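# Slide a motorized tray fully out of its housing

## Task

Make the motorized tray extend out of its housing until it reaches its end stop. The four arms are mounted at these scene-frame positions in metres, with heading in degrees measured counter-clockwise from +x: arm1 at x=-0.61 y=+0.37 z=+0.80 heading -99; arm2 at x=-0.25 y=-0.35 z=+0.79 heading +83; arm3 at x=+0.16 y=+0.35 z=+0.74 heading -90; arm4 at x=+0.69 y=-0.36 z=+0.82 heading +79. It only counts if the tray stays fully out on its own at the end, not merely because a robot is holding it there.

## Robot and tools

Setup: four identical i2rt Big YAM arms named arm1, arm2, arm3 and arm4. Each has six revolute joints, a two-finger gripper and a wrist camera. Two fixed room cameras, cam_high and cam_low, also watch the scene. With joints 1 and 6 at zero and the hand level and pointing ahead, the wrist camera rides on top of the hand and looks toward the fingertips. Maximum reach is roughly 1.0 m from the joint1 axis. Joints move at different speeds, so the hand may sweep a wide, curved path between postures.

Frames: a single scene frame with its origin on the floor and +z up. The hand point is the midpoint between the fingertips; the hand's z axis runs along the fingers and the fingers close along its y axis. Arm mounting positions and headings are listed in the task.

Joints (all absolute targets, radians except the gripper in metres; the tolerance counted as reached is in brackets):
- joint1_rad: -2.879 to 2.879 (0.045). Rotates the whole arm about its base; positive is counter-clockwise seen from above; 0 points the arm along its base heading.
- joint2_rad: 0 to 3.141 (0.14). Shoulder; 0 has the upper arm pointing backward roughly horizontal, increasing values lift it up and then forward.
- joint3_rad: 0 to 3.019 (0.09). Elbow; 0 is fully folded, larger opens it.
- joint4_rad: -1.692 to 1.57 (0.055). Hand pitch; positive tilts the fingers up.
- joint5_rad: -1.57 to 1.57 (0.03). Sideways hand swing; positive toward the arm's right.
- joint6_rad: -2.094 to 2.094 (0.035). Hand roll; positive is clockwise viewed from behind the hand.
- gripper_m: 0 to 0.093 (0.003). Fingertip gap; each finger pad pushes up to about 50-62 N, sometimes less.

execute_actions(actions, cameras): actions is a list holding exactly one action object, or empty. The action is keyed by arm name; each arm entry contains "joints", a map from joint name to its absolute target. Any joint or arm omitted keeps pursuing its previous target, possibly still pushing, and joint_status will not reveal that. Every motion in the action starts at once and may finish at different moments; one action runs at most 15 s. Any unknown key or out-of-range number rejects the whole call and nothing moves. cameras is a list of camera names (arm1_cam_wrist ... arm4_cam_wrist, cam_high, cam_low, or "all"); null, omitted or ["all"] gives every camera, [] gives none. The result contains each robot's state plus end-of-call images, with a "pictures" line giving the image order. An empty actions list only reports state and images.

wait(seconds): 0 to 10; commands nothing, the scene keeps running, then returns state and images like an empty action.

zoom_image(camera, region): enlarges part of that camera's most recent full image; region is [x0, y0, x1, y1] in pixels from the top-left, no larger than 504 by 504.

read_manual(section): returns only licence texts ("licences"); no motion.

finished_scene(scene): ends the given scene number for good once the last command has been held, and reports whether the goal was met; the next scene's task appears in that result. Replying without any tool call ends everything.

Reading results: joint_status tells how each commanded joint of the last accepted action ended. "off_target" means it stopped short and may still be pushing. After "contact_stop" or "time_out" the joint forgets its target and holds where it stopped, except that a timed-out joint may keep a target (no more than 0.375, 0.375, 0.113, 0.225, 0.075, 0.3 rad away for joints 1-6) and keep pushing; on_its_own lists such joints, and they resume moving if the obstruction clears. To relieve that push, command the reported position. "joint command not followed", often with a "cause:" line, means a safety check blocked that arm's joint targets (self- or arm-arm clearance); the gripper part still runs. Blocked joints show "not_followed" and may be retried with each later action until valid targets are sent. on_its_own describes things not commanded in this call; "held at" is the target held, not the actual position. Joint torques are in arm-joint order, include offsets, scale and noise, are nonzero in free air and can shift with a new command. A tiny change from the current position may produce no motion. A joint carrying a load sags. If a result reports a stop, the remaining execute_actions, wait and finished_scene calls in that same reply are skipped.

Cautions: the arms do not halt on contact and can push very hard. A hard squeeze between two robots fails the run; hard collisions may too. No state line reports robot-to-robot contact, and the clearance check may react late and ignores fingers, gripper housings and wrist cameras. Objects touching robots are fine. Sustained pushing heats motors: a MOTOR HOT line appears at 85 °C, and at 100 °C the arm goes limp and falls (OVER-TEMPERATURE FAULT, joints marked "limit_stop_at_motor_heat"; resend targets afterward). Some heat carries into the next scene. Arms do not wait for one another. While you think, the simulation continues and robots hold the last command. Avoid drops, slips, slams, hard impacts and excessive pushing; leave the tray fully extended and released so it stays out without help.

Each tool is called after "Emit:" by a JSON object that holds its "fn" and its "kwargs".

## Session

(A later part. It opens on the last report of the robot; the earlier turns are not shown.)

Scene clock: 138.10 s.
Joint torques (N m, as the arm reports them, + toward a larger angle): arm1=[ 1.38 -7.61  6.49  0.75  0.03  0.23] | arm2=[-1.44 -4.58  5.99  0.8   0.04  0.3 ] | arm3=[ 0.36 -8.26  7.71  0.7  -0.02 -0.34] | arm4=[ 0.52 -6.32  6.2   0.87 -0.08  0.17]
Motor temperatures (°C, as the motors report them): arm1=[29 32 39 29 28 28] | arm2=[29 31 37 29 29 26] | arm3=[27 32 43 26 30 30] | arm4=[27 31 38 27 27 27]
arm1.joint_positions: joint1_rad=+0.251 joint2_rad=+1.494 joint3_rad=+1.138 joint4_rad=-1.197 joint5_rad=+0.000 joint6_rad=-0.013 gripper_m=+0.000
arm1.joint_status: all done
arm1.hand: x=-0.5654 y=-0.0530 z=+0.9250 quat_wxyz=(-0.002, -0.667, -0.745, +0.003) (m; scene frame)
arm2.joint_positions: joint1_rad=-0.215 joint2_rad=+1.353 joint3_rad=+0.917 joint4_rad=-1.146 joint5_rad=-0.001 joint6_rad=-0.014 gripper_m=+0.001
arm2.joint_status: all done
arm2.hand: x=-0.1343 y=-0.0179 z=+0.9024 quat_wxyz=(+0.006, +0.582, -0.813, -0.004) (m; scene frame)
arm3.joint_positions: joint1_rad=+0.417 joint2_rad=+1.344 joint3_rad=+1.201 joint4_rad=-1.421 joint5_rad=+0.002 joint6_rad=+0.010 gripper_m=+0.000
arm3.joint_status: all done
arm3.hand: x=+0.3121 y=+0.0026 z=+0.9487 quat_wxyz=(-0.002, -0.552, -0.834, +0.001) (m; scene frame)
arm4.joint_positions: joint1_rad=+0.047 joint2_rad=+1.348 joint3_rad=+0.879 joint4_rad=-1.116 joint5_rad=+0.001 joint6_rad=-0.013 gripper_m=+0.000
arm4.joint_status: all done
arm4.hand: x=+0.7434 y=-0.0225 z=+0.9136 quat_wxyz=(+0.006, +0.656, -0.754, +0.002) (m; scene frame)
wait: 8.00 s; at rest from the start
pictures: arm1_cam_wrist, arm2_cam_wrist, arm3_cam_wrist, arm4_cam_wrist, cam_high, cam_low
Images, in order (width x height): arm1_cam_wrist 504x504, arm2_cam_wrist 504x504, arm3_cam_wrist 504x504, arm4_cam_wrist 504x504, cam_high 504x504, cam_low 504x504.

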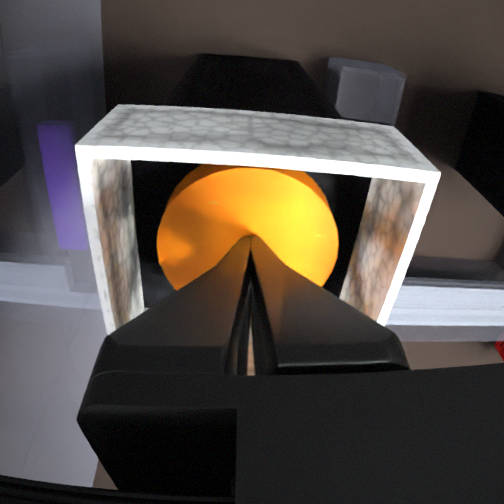

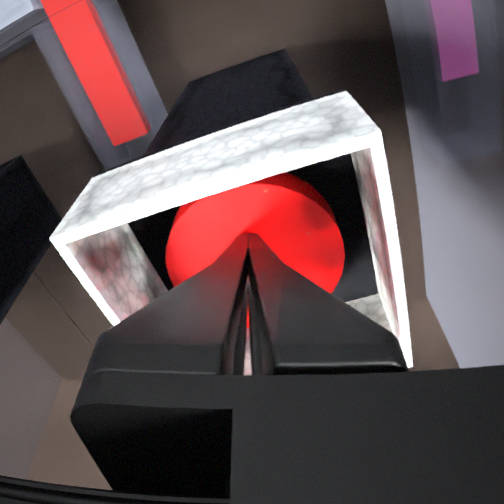

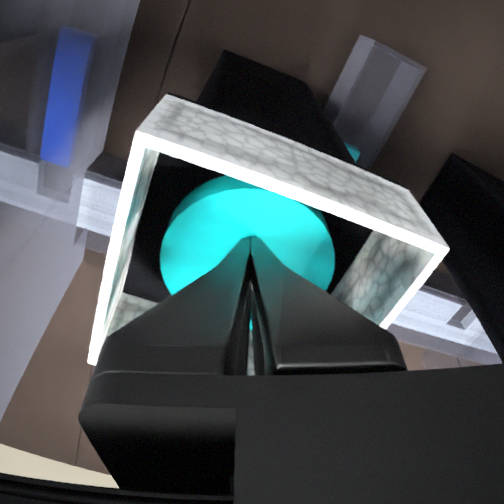

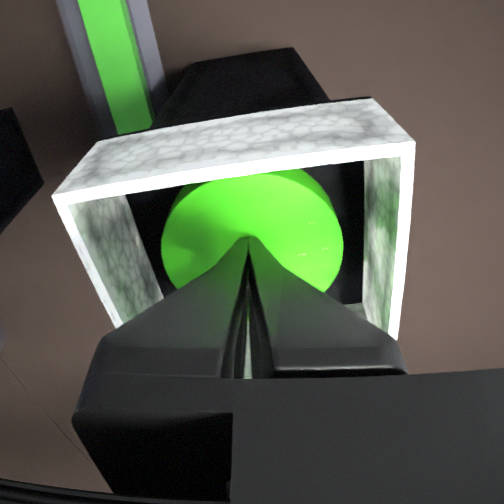

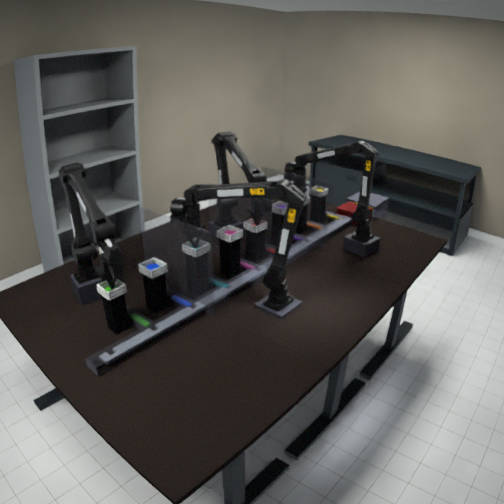

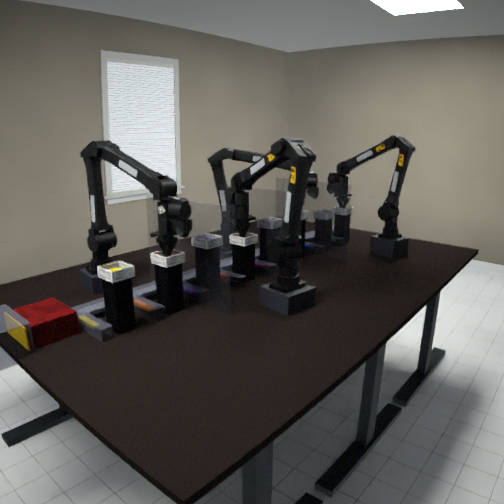

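Emit:
{"fn": "wait", "kwargs": {"seconds": 10}}

Emit:
{"fn": "wait", "kwargs": {"seconds": 10}}

Emit:
{"fn": "wait", "kwargs": {"seconds": 10}}

Emit:
{"fn": "wait", "kwargs": {"seconds": 10}}

Emit:
{"fn": "wait", "kwargs": {"seconds": 10}}

Scene clock: 156.30 s.
Joint torques (N m, as the arm reports them, + toward a larger angle): arm1=[ 0.91 -8.47  6.7   0.56  0.04  0.21] | arm2=[-1.43 -4.53  6.01  0.78  0.04  0.3 ] | arm3=[ 0.62 -8.56  7.61  0.7  -0.01 -0.31] | arm4=[ 0.24 -6.4   6.21  0.88 -0.07  0.17]
Motor temperatures (°C, as the motors report them): arm1=[29 32 39 29 28 28] | arm2=[29 31 37 29 29 26] | arm3=[27 32 43 26 30 30] | arm4=[27 31 38 27 27 27]
arm1.joint_positions: joint1_rad=+0.251 joint2_rad=+1.494 joint3_rad=+1.138 joint4_rad=-1.197 joint5_rad=+0.000 joint6_rad=-0.013 gripper_m=+0.000
arm1.joint_status: all done
arm1.hand: x=-0.5654 y=-0.0530 z=+0.9250 quat_wxyz=(-0.002, -0.667, -0.745, +0.003) (m; scene frame)
arm2.joint_positions: joint1_rad=-0.215 joint2_rad=+1.353 joint3_rad=+0.917 joint4_rad=-1.146 joint5_rad=-0.001 joint6_rad=-0.014 gripper_m=+0.001
arm2.joint_status: all done
arm2.hand: x=-0.1343 y=-0.0179 z=+0.9024 quat_wxyz=(+0.006, +0.582, -0.813, -0.004) (m; scene frame)
arm3.joint_positions: joint1_rad=+0.417 joint2_rad=+1.344 joint3_rad=+1.201 joint4_rad=-1.421 joint5_rad=+0.002 joint6_rad=+0.010 gripper_m=+0.000
arm3.joint_status: all done
arm3.hand: x=+0.3121 y=+0.0026 z=+0.9487 quat_wxyz=(-0.002, -0.552, -0.834, +0.001) (m; scene frame)
arm4.joint_positions: joint1_rad=+0.047 joint2_rad=+1.348 joint3_rad=+0.879 joint4_rad=-1.116 joint5_rad=+0.001 joint6_rad=-0.013 gripper_m=+0.000
arm4.joint_status: all done
arm4.hand: x=+0.7434 y=-0.0225 z=+0.9136 quat_wxyz=(+0.006, +0.656, -0.754, +0.002) (m; scene frame)
wait: 10.00 s; at rest from the start
pictures: arm1_cam_wrist, arm2_cam_wrist, arm3_cam_wrist, arm4_cam_wrist, cam_high, cam_low
Images, in order (width x height): arm1_cam_wrist 504x504, arm2_cam_wrist 504x504, arm3_cam_wrist 504x504, arm4_cam_wrist 504x504, cam_high 504x504, cam_low 504x504.

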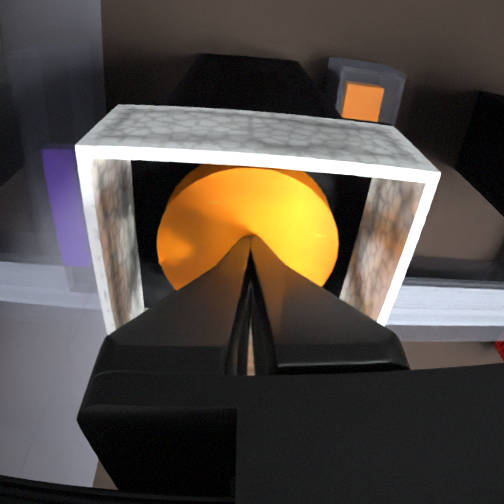

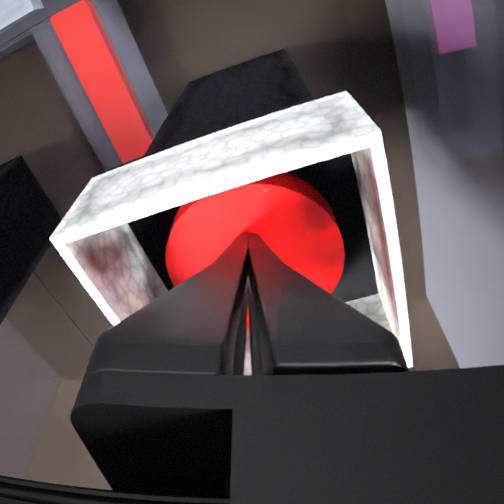

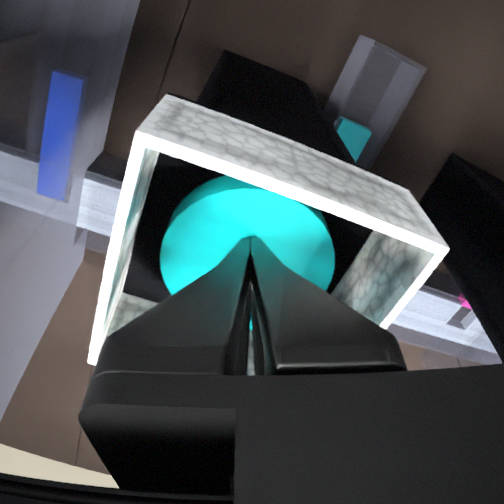

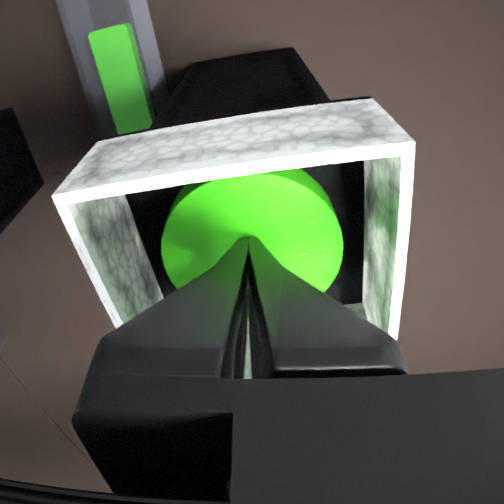

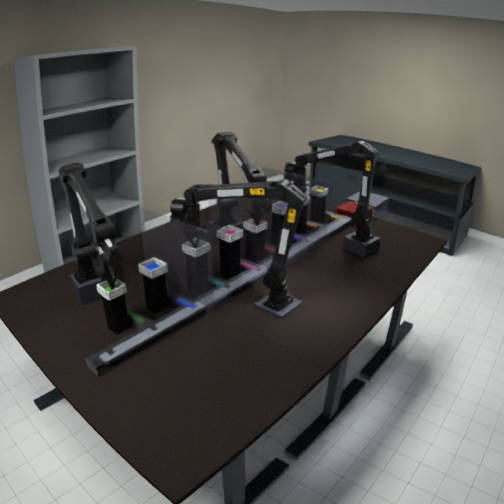

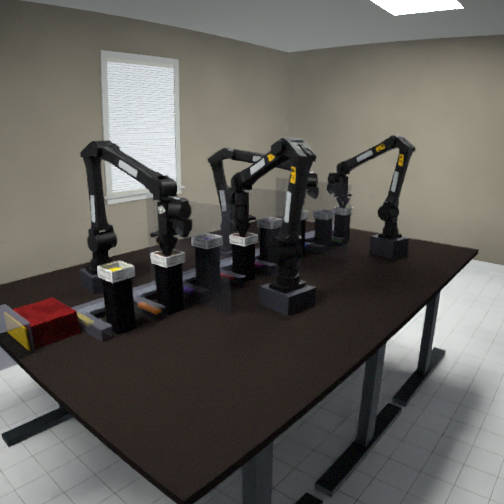

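Scene clock: 166.30 s.
Joint torques (N m, as the arm reports them, + toward a larger angle): arm1=[ 1.16 -8.42  6.62  0.67  0.04  0.19] | arm2=[-1.44 -4.52  6.01  0.8   0.04  0.3 ] | arm3=[ 0.93 -8.26  7.59  0.66 -0.03 -0.28] | arm4=[ 0.38 -6.42  6.18  0.87 -0.09  0.17]
Motor temperatures (°C, as the motors report them): arm1=[29 32 39 29 28 28] | arm2=[29 31 37 29 29 26] | arm3=[27 32 43 26 30 30] | arm4=[27 31 38 27 27 27]
arm1.joint_positions: joint1_rad=+0.251 joint2_rad=+1.494 joint3_rad=+1.138 joint4_rad=-1.197 joint5_rad=+0.000 joint6_rad=-0.013 gripper_m=+0.000
arm1.joint_status: all done
arm1.hand: x=-0.5654 y=-0.0530 z=+0.9250 quat_wxyz=(-0.002, -0.667, -0.745, +0.003) (m; scene frame)
arm2.joint_positions: joint1_rad=-0.215 joint2_rad=+1.353 joint3_rad=+0.917 joint4_rad=-1.146 joint5_rad=-0.001 joint6_rad=-0.014 gripper_m=+0.001
arm2.joint_status: all done
arm2.hand: x=-0.1343 y=-0.0179 z=+0.9024 quat_wxyz=(+0.006, +0.582, -0.813, -0.004) (m; scene frame)
arm3.joint_positions: joint1_rad=+0.417 joint2_rad=+1.344 joint3_rad=+1.201 joint4_rad=-1.421 joint5_rad=+0.002 joint6_rad=+0.010 gripper_m=+0.000
arm3.joint_status: all done
arm3.hand: x=+0.3121 y=+0.0026 z=+0.9487 quat_wxyz=(-0.002, -0.552, -0.834, +0.001) (m; scene frame)
arm4.joint_positions: joint1_rad=+0.047 joint2_rad=+1.348 joint3_rad=+0.879 joint4_rad=-1.116 joint5_rad=+0.001 joint6_rad=-0.013 gripper_m=+0.000
arm4.joint_status: all done
arm4.hand: x=+0.7434 y=-0.0225 z=+0.9136 quat_wxyz=(+0.006, +0.656, -0.754, +0.002) (m; scene frame)
wait: 10.00 s; at rest by 0.27 s
pictures: arm1_cam_wrist, arm2_cam_wrist, arm3_cam_wrist, arm4_cam_wrist, cam_high, cam_low
Images, in order (width x height): arm1_cam_wrist 504x504, arm2_cam_wrist 504x504, arm3_cam_wrist 504x504, arm4_cam_wrist 504x504, cam_high 504x504, cam_low 504x504.

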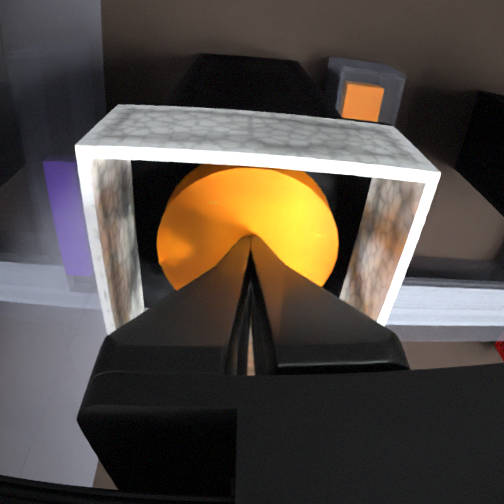

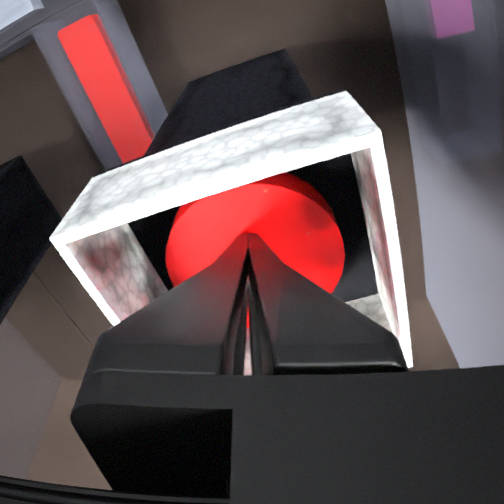

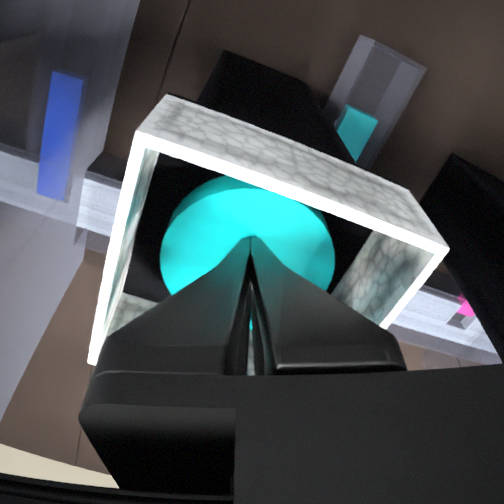

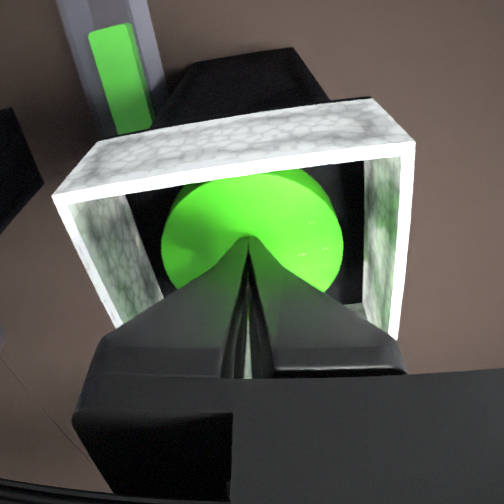

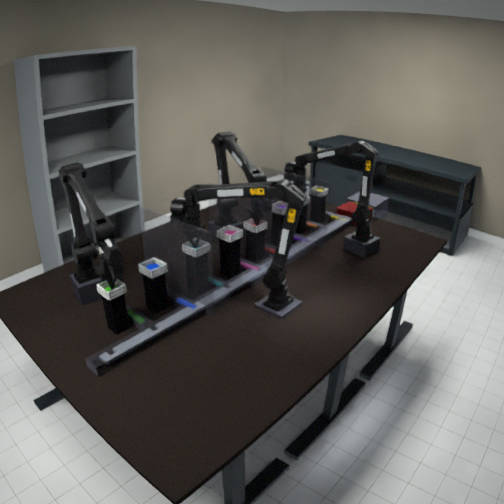

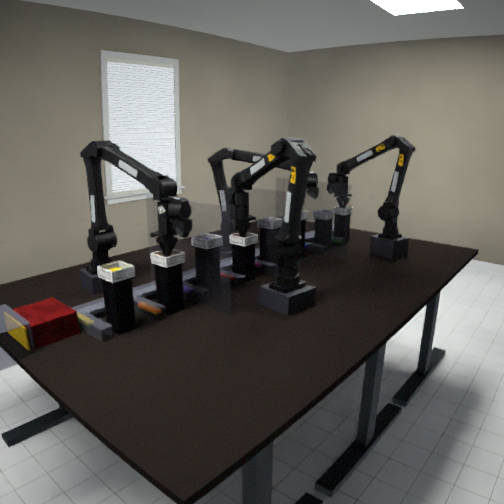

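Scene clock: 176.30 s.
Joint torques (N m, as the arm reports them, + toward a larger angle): arm1=[ 1.16 -8.44  6.43  0.7   0.02  0.21] | arm2=[-1.46 -4.59  6.01  0.79  0.04  0.29] | arm3=[ 0.44 -8.17  7.52  0.76 -0.02 -0.3 ] | arm4=[ 0.41 -6.31  6.19  0.84 -0.07  0.17]
Motor temperatures (°C, as the motors report them): arm1=[29 32 39 29 28 28] | arm2=[29 31 37 29 29 26] | arm3=[27 32 43 26 30 30] | arm4=[27 31 38 27 27 27]
arm1.joint_positions: joint1_rad=+0.251 joint2_rad=+1.494 joint3_rad=+1.138 joint4_rad=-1.197 joint5_rad=+0.000 joint6_rad=-0.013 gripper_m=+0.000
arm1.joint_status: all done
arm1.hand: x=-0.5654 y=-0.0530 z=+0.9250 quat_wxyz=(-0.002, -0.667, -0.745, +0.003) (m; scene frame)
arm2.joint_positions: joint1_rad=-0.215 joint2_rad=+1.353 joint3_rad=+0.917 joint4_rad=-1.146 joint5_rad=-0.001 joint6_rad=-0.014 gripper_m=+0.001
arm2.joint_status: all done
arm2.hand: x=-0.1343 y=-0.0179 z=+0.9024 quat_wxyz=(+0.006, +0.582, -0.813, -0.004) (m; scene frame)
arm3.joint_positions: joint1_rad=+0.417 joint2_rad=+1.344 joint3_rad=+1.201 joint4_rad=-1.421 joint5_rad=+0.002 joint6_rad=+0.010 gripper_m=+0.000
arm3.joint_status: all done
arm3.hand: x=+0.3121 y=+0.0026 z=+0.9487 quat_wxyz=(-0.002, -0.552, -0.834, +0.001) (m; scene frame)
arm4.joint_positions: joint1_rad=+0.047 joint2_rad=+1.348 joint3_rad=+0.879 joint4_rad=-1.116 joint5_rad=+0.001 joint6_rad=-0.013 gripper_m=+0.000
arm4.joint_status: all done
arm4.hand: x=+0.7434 y=-0.0225 z=+0.9136 quat_wxyz=(+0.006, +0.656, -0.754, +0.002) (m; scene frame)
wait: 10.00 s; at rest by 0.27 s
pictures: arm1_cam_wrist, arm2_cam_wrist, arm3_cam_wrist, arm4_cam_wrist, cam_high, cam_low
Images, in order (width x height): arm1_cam_wrist 504x504, arm2_cam_wrist 504x504, arm3_cam_wrist 504x504, arm4_cam_wrist 504x504, cam_high 504x504, cam_low 504x504.

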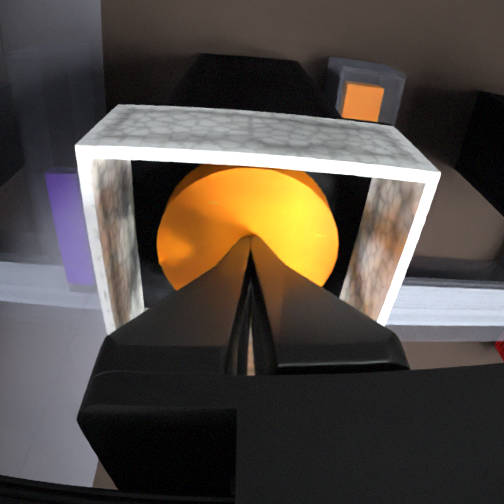

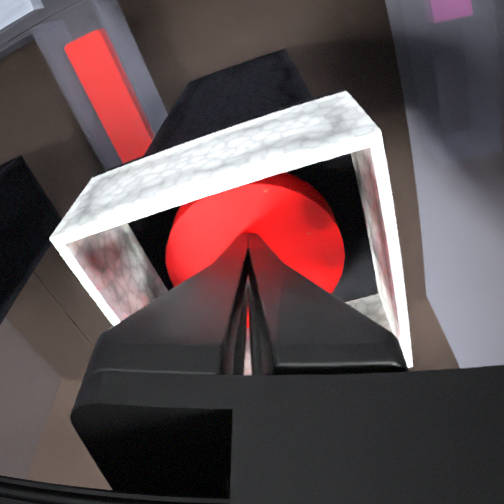

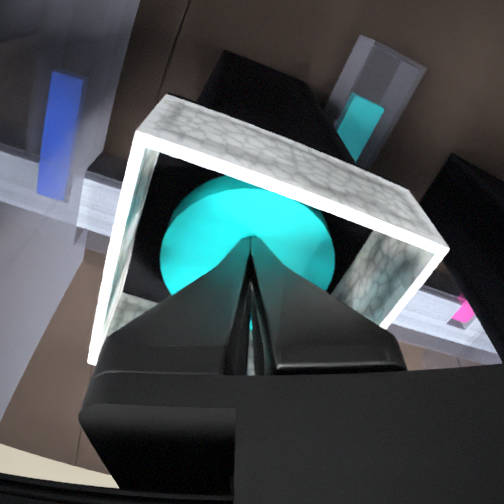

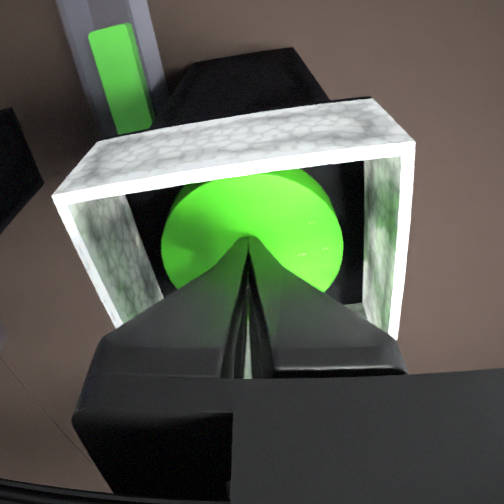

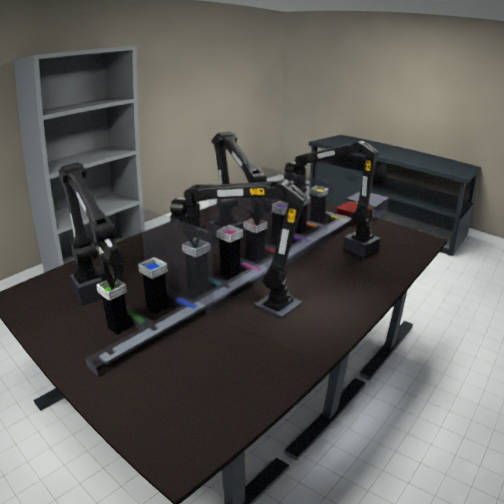

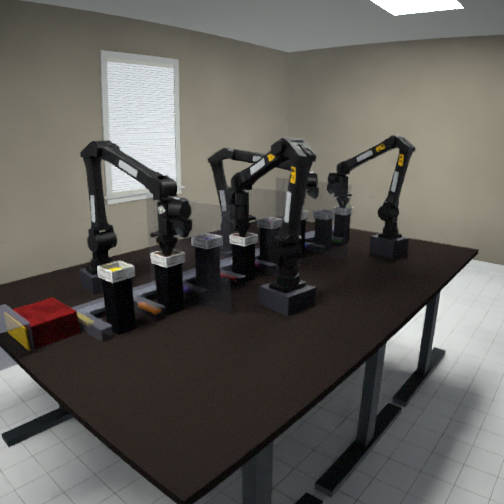

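Scene clock: 186.30 s.
Joint torques (N m, as the arm reports them, + toward a larger angle): arm1=[ 0.88 -8.49  6.65  0.89  0.01  0.23] | arm2=[-1.41 -4.53  6.01  0.78  0.04  0.29] | arm3=[ 0.64 -8.53  7.65  0.59  0.01 -0.29] | arm4=[ 0.38 -6.34  6.18  0.89 -0.08  0.17]
Motor temperatures (°C, as the motors report them): arm1=[29 32 39 29 28 28] | arm2=[29 31 37 29 29 26] | arm3=[27 32 43 26 30 30] | arm4=[27 31 38 27 27 27]
arm1.joint_positions: joint1_rad=+0.251 joint2_rad=+1.494 joint3_rad=+1.138 joint4_rad=-1.197 joint5_rad=+0.000 joint6_rad=-0.013 gripper_m=+0.000
arm1.joint_status: all done
arm1.hand: x=-0.5654 y=-0.0530 z=+0.9250 quat_wxyz=(-0.002, -0.667, -0.745, +0.003) (m; scene frame)
arm2.joint_positions: joint1_rad=-0.215 joint2_rad=+1.353 joint3_rad=+0.917 joint4_rad=-1.146 joint5_rad=-0.001 joint6_rad=-0.014 gripper_m=+0.001
arm2.joint_status: all done
arm2.hand: x=-0.1343 y=-0.0179 z=+0.9024 quat_wxyz=(+0.006, +0.582, -0.813, -0.004) (m; scene frame)
arm3.joint_positions: joint1_rad=+0.417 joint2_rad=+1.344 joint3_rad=+1.201 joint4_rad=-1.421 joint5_rad=+0.002 joint6_rad=+0.010 gripper_m=+0.000
arm3.joint_status: all done
arm3.hand: x=+0.3121 y=+0.0026 z=+0.9487 quat_wxyz=(-0.002, -0.552, -0.834, +0.001) (m; scene frame)
arm4.joint_positions: joint1_rad=+0.047 joint2_rad=+1.348 joint3_rad=+0.879 joint4_rad=-1.116 joint5_rad=+0.001 joint6_rad=-0.013 gripper_m=+0.000
arm4.joint_status: all done
arm4.hand: x=+0.7434 y=-0.0225 z=+0.9136 quat_wxyz=(+0.006, +0.656, -0.754, +0.002) (m; scene frame)
wait: 10.00 s; at rest by 0.27 s
pictures: arm1_cam_wrist, arm2_cam_wrist, arm3_cam_wrist, arm4_cam_wrist, cam_high, cam_low
Images, in order (width x height): arm1_cam_wrist 504x504, arm2_cam_wrist 504x504, arm3_cam_wrist 504x504, arm4_cam_wrist 504x504, cam_high 504x504, cam_low 504x504.

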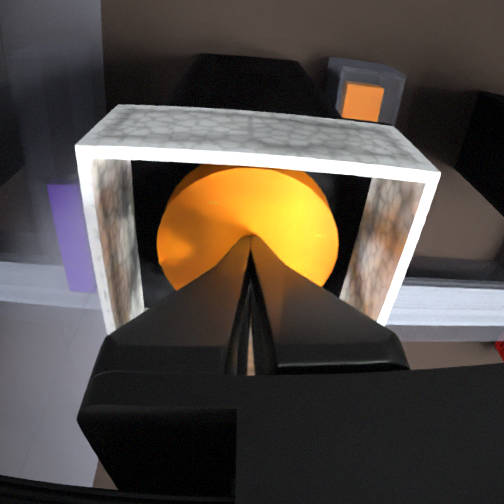

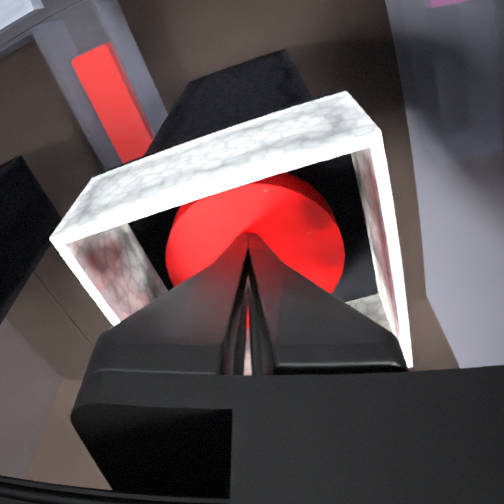

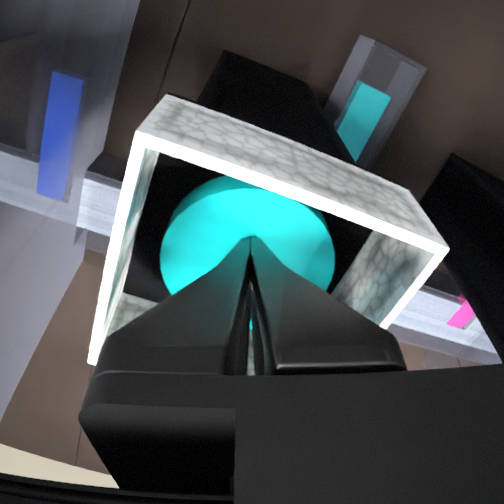

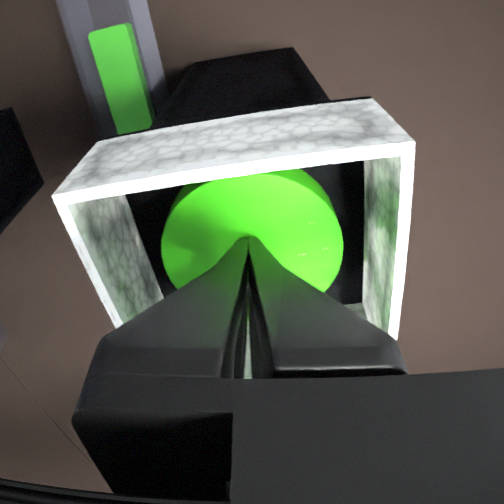

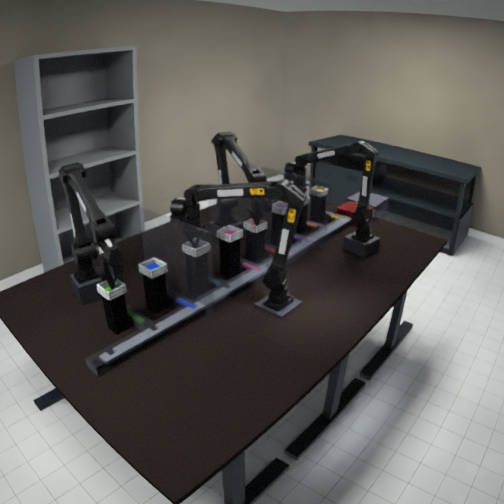

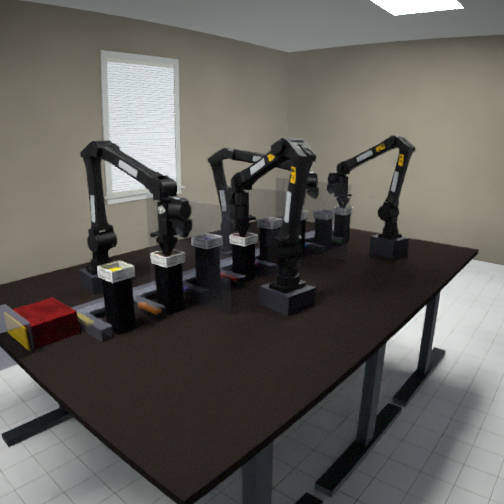

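Scene clock: 196.30 s.
Joint torques (N m, as the arm reports them, + toward a larger angle): arm1=[ 2.45 -8.35  6.52  0.64  0.07  0.22] | arm2=[-1.48 -4.59  6.    0.8   0.04  0.3 ] | arm3=[ 0.52 -8.11  7.55  0.68 -0.01 -0.31] | arm4=[ 0.41 -6.39  6.16  0.88 -0.07  0.17]
Motor temperatures (°C, as the motors report them): arm1=[29 32 39 29 28 28] | arm2=[29 31 37 29 29 26] | arm3=[27 32 44 26 30 30] | arm4=[27 31 39 27 27 27]
arm1.joint_positions: joint1_rad=+0.251 joint2_rad=+1.494 joint3_rad=+1.138 joint4_rad=-1.197 joint5_rad=+0.000 joint6_rad=-0.013 gripper_m=+0.000
arm1.joint_status: all done
arm1.hand: x=-0.5654 y=-0.0530 z=+0.9250 quat_wxyz=(-0.002, -0.667, -0.745, +0.003) (m; scene frame)
arm2.joint_positions: joint1_rad=-0.215 joint2_rad=+1.353 joint3_rad=+0.917 joint4_rad=-1.146 joint5_rad=-0.001 joint6_rad=-0.014 gripper_m=+0.001
arm2.joint_status: all done
arm2.hand: x=-0.1343 y=-0.0179 z=+0.9024 quat_wxyz=(+0.006, +0.582, -0.813, -0.004) (m; scene frame)
arm3.joint_positions: joint1_rad=+0.417 joint2_rad=+1.344 joint3_rad=+1.201 joint4_rad=-1.421 joint5_rad=+0.002 joint6_rad=+0.010 gripper_m=+0.000
arm3.joint_status: all done
arm3.hand: x=+0.3121 y=+0.0026 z=+0.9487 quat_wxyz=(-0.002, -0.552, -0.834, +0.001) (m; scene frame)
arm4.joint_positions: joint1_rad=+0.047 joint2_rad=+1.348 joint3_rad=+0.879 joint4_rad=-1.116 joint5_rad=+0.001 joint6_rad=-0.013 gripper_m=+0.000
arm4.joint_status: all done
arm4.hand: x=+0.7434 y=-0.0225 z=+0.9136 quat_wxyz=(+0.006, +0.656, -0.754, +0.002) (m; scene frame)
wait: 10.00 s; at rest by 0.27 s
pictures: arm1_cam_wrist, arm2_cam_wrist, arm3_cam_wrist, arm4_cam_wrist, cam_high, cam_low
Images, in order (width x height): arm1_cam_wrist 504x504, arm2_cam_wrist 504x504, arm3_cam_wrist 504x504, arm4_cam_wrist 504x504, cam_high 504x504, cam_low 504x504.

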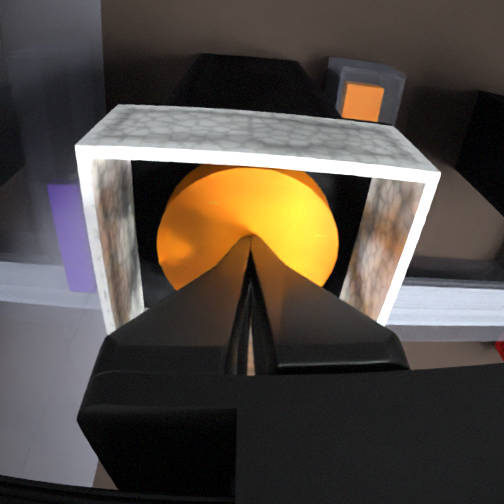

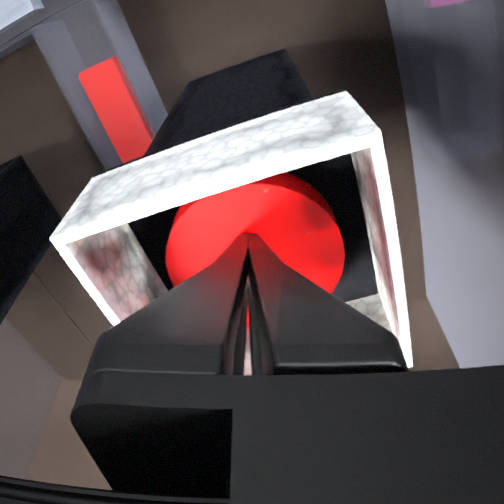

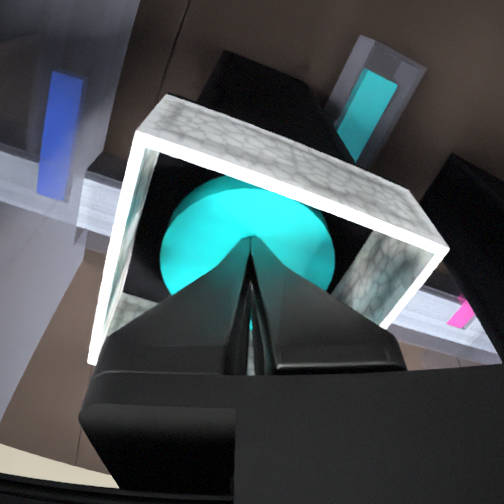

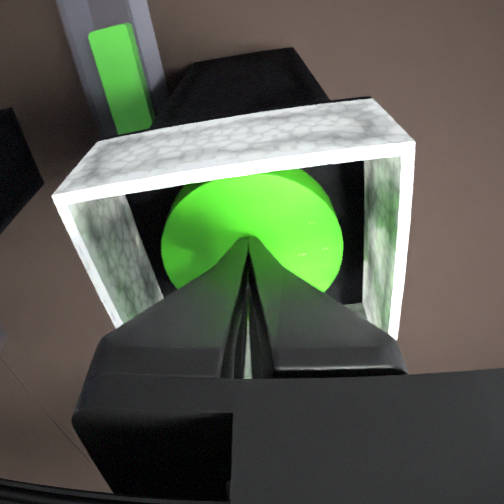

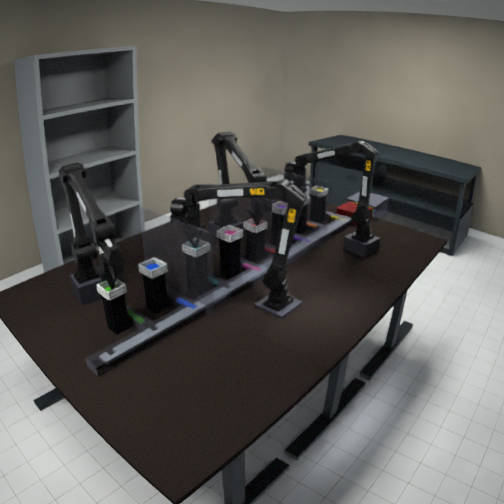

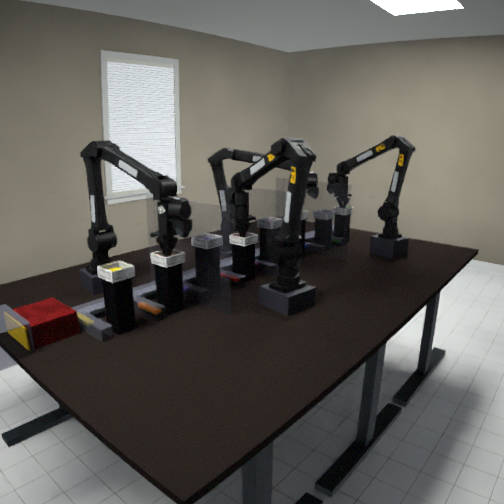

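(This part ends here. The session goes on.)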